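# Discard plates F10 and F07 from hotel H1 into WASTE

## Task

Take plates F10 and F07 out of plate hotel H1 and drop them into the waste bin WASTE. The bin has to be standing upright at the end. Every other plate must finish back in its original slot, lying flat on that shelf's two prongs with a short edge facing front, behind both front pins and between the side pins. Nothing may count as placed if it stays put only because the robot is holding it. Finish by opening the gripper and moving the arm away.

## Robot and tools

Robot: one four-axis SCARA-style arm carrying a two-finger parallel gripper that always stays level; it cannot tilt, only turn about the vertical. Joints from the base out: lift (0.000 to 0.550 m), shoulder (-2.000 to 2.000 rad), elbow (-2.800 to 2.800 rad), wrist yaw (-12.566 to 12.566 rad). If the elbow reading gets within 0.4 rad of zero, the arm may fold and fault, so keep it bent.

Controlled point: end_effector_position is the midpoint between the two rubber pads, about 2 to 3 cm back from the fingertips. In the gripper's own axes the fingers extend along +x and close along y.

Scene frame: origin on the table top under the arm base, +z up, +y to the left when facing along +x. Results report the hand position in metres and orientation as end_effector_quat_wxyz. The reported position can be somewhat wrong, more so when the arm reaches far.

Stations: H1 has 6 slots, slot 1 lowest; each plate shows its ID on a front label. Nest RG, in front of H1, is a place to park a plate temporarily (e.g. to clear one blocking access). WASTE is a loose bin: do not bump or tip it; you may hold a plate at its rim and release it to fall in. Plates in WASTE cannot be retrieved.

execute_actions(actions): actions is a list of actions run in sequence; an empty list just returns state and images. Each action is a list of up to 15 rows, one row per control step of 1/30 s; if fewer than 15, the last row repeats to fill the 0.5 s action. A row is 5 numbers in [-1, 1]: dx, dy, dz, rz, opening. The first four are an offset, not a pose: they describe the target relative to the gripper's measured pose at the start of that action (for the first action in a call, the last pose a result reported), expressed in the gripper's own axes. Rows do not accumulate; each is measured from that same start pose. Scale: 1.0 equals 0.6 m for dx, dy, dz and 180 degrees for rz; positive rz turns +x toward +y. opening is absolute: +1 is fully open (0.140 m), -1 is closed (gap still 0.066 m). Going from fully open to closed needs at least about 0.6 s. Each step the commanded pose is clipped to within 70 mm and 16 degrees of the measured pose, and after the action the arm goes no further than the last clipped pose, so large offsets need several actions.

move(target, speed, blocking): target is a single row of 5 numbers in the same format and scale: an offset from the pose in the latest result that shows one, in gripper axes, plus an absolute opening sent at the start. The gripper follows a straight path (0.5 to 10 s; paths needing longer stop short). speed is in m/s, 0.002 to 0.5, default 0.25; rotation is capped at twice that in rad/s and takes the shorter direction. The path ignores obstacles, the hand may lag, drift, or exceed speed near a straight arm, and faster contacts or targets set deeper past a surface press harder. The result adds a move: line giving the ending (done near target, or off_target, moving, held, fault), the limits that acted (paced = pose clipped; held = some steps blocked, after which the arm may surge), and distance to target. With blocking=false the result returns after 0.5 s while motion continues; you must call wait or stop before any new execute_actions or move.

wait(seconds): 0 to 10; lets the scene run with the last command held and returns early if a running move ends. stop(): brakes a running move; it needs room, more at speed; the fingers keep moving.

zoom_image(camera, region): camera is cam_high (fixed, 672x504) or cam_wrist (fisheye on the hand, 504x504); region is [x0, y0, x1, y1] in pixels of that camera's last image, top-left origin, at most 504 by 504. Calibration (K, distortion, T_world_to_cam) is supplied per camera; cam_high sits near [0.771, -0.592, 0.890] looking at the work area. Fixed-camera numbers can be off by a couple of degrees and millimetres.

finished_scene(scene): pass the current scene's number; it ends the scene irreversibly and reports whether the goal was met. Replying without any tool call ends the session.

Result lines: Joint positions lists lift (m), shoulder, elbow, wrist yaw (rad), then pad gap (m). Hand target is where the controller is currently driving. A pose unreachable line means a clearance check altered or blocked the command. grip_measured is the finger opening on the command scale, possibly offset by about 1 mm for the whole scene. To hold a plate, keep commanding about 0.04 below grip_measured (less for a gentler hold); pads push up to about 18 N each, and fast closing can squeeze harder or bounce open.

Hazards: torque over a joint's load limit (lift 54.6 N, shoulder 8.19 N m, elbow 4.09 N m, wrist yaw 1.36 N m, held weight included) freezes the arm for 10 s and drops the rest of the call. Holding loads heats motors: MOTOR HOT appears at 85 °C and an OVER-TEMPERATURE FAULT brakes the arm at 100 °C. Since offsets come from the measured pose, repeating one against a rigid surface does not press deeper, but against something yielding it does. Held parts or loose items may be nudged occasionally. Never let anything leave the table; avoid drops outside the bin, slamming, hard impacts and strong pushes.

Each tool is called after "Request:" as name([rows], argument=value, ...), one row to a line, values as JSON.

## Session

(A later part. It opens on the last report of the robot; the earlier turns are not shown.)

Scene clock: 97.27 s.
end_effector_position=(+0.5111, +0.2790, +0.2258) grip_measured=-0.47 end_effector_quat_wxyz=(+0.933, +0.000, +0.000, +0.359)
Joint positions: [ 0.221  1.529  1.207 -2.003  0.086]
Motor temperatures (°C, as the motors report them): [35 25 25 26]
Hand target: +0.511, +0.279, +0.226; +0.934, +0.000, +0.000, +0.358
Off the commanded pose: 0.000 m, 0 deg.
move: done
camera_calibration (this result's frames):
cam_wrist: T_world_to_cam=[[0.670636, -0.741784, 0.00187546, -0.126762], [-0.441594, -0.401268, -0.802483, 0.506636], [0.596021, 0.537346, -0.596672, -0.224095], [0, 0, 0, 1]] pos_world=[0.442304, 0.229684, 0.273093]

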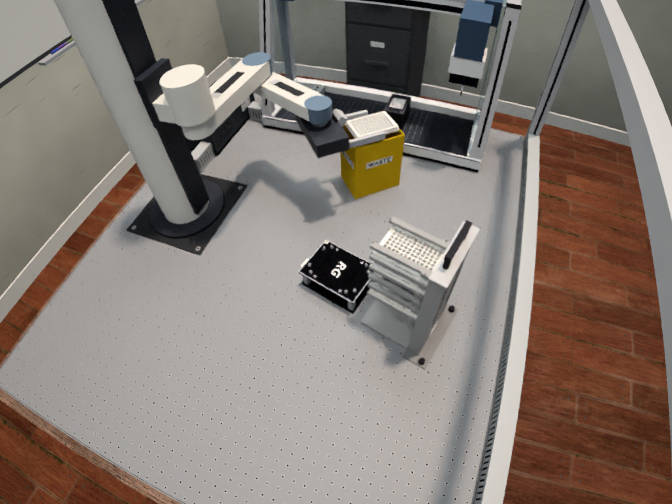

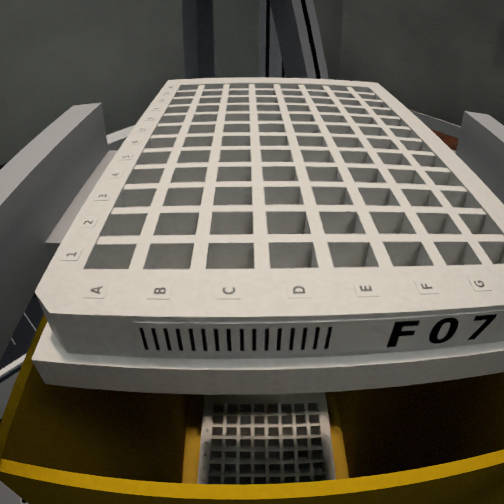

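Request:
move(target=[-0.003,0.003,-0.009,0,-0.55])

Request:
move(target=[0,0,0,0,1])

Request:
move(target=[-0.05,0,0.15,0,1])

Scene clock: 101.40 s.
end_effector_position=(+0.5086, +0.2792, +0.2204) grip_measured=-0.47 end_effector_quat_wxyz=(+0.933, +0.000, +0.000, +0.359)
Joint positions: [ 0.215  1.538  1.199 -2.003  0.086]
Motor temperatures (°C, as the motors report them): [35 25 25 26]
Hand target: +0.509, +0.279, +0.220; +0.933, +0.000, +0.000, +0.359
Off the commanded pose: 0.000 m, 0 deg.
move: done
camera_calibration (this result's frames):
cam_wrist: T_world_to_cam=[[0.6708, -0.741636, 0.00187546, -0.125066], [-0.441506, -0.401365, -0.802483, 0.501249], [0.595903, 0.537477, -0.596672, -0.225878], [0, 0, 0, 1]] pos_world=[0.4398, 0.229835, 0.267703]

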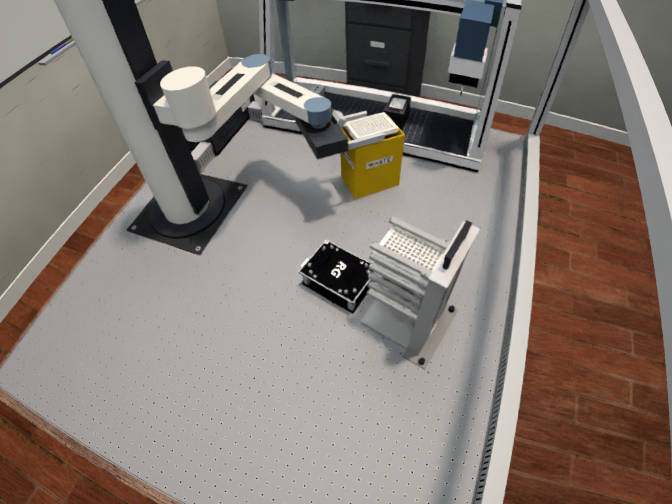

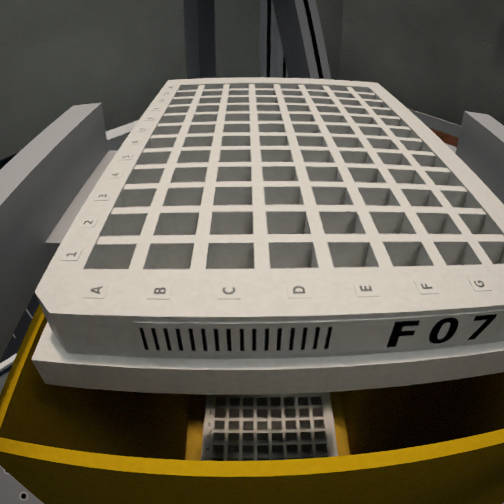

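Scene clock: 102.07 s.
end_effector_position=(+0.5086, +0.2792, +0.2204) grip_measured=+1.00 end_effector_quat_wxyz=(+0.933, +0.000, +0.000, +0.359)
Joint positions: [ 0.215  1.538  1.199 -2.003  0.14 ]
Motor temperatures (°C, as the motors report them): [35 25 25 26]
Hand target: +0.509, +0.279, +0.220; +0.933, +0.000, +0.000, +0.359
Off the commanded pose: 0.000 m, 0 deg.
move: done
camera_calibration (this result's frames):
cam_wrist: T_world_to_cam=[[0.670782, -0.741652, 0.00187546, -0.125057], [-0.441515, -0.401355, -0.802483, 0.501251], [0.595916, 0.537463, -0.596672, -0.225881], [0, 0, 0, 1]] pos_world=[0.439802, 0.229833, 0.267703]

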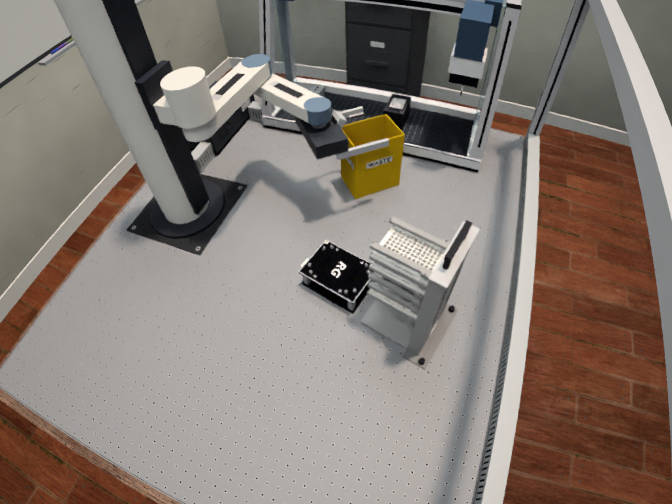

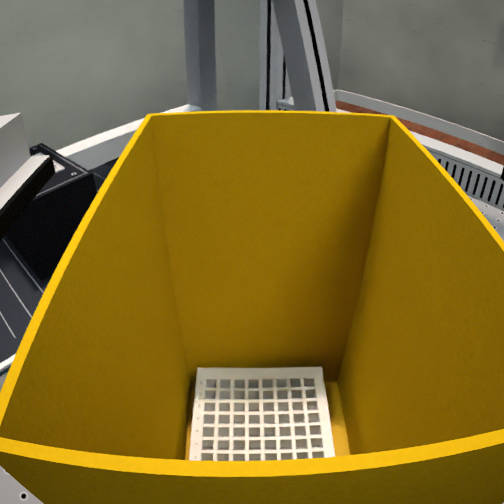

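Scene clock: 102.87 s.
end_effector_position=(+0.4864, +0.2590, +0.3105) grip_measured=+1.00 end_effector_quat_wxyz=(+0.933, +0.000, +0.000, +0.359)
Joint positions: [ 0.305  1.583  1.06  -1.91   0.14 ]
Motor temperatures (°C, as the motors report them): [35 25 25 26]
Hand target: +0.486, +0.259, +0.310; +0.933, +0.000, +0.000, +0.359
Off the commanded pose: 0.000 m, 0 deg.
move: done
camera_calibration (this result's frames):
cam_wrist: T_world_to_cam=[[0.670383, -0.742013, 0.00187546, -0.125013], [-0.441731, -0.401117, -0.802483, 0.55563], [0.596205, 0.537143, -0.596672, -0.148107], [0, 0, 0, 1]] pos_world=[0.417548, 0.209666, 0.357747]

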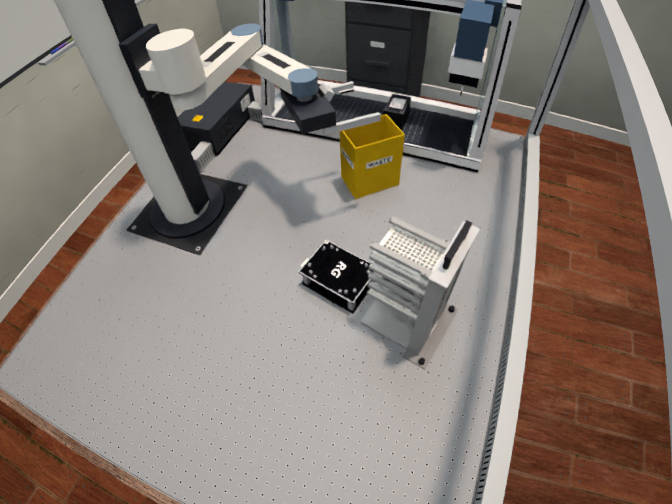

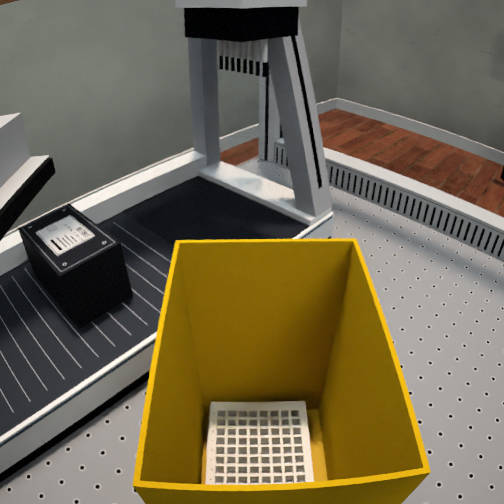

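Request:
finished_scene(scene=2)

The scene is finished: the task was done.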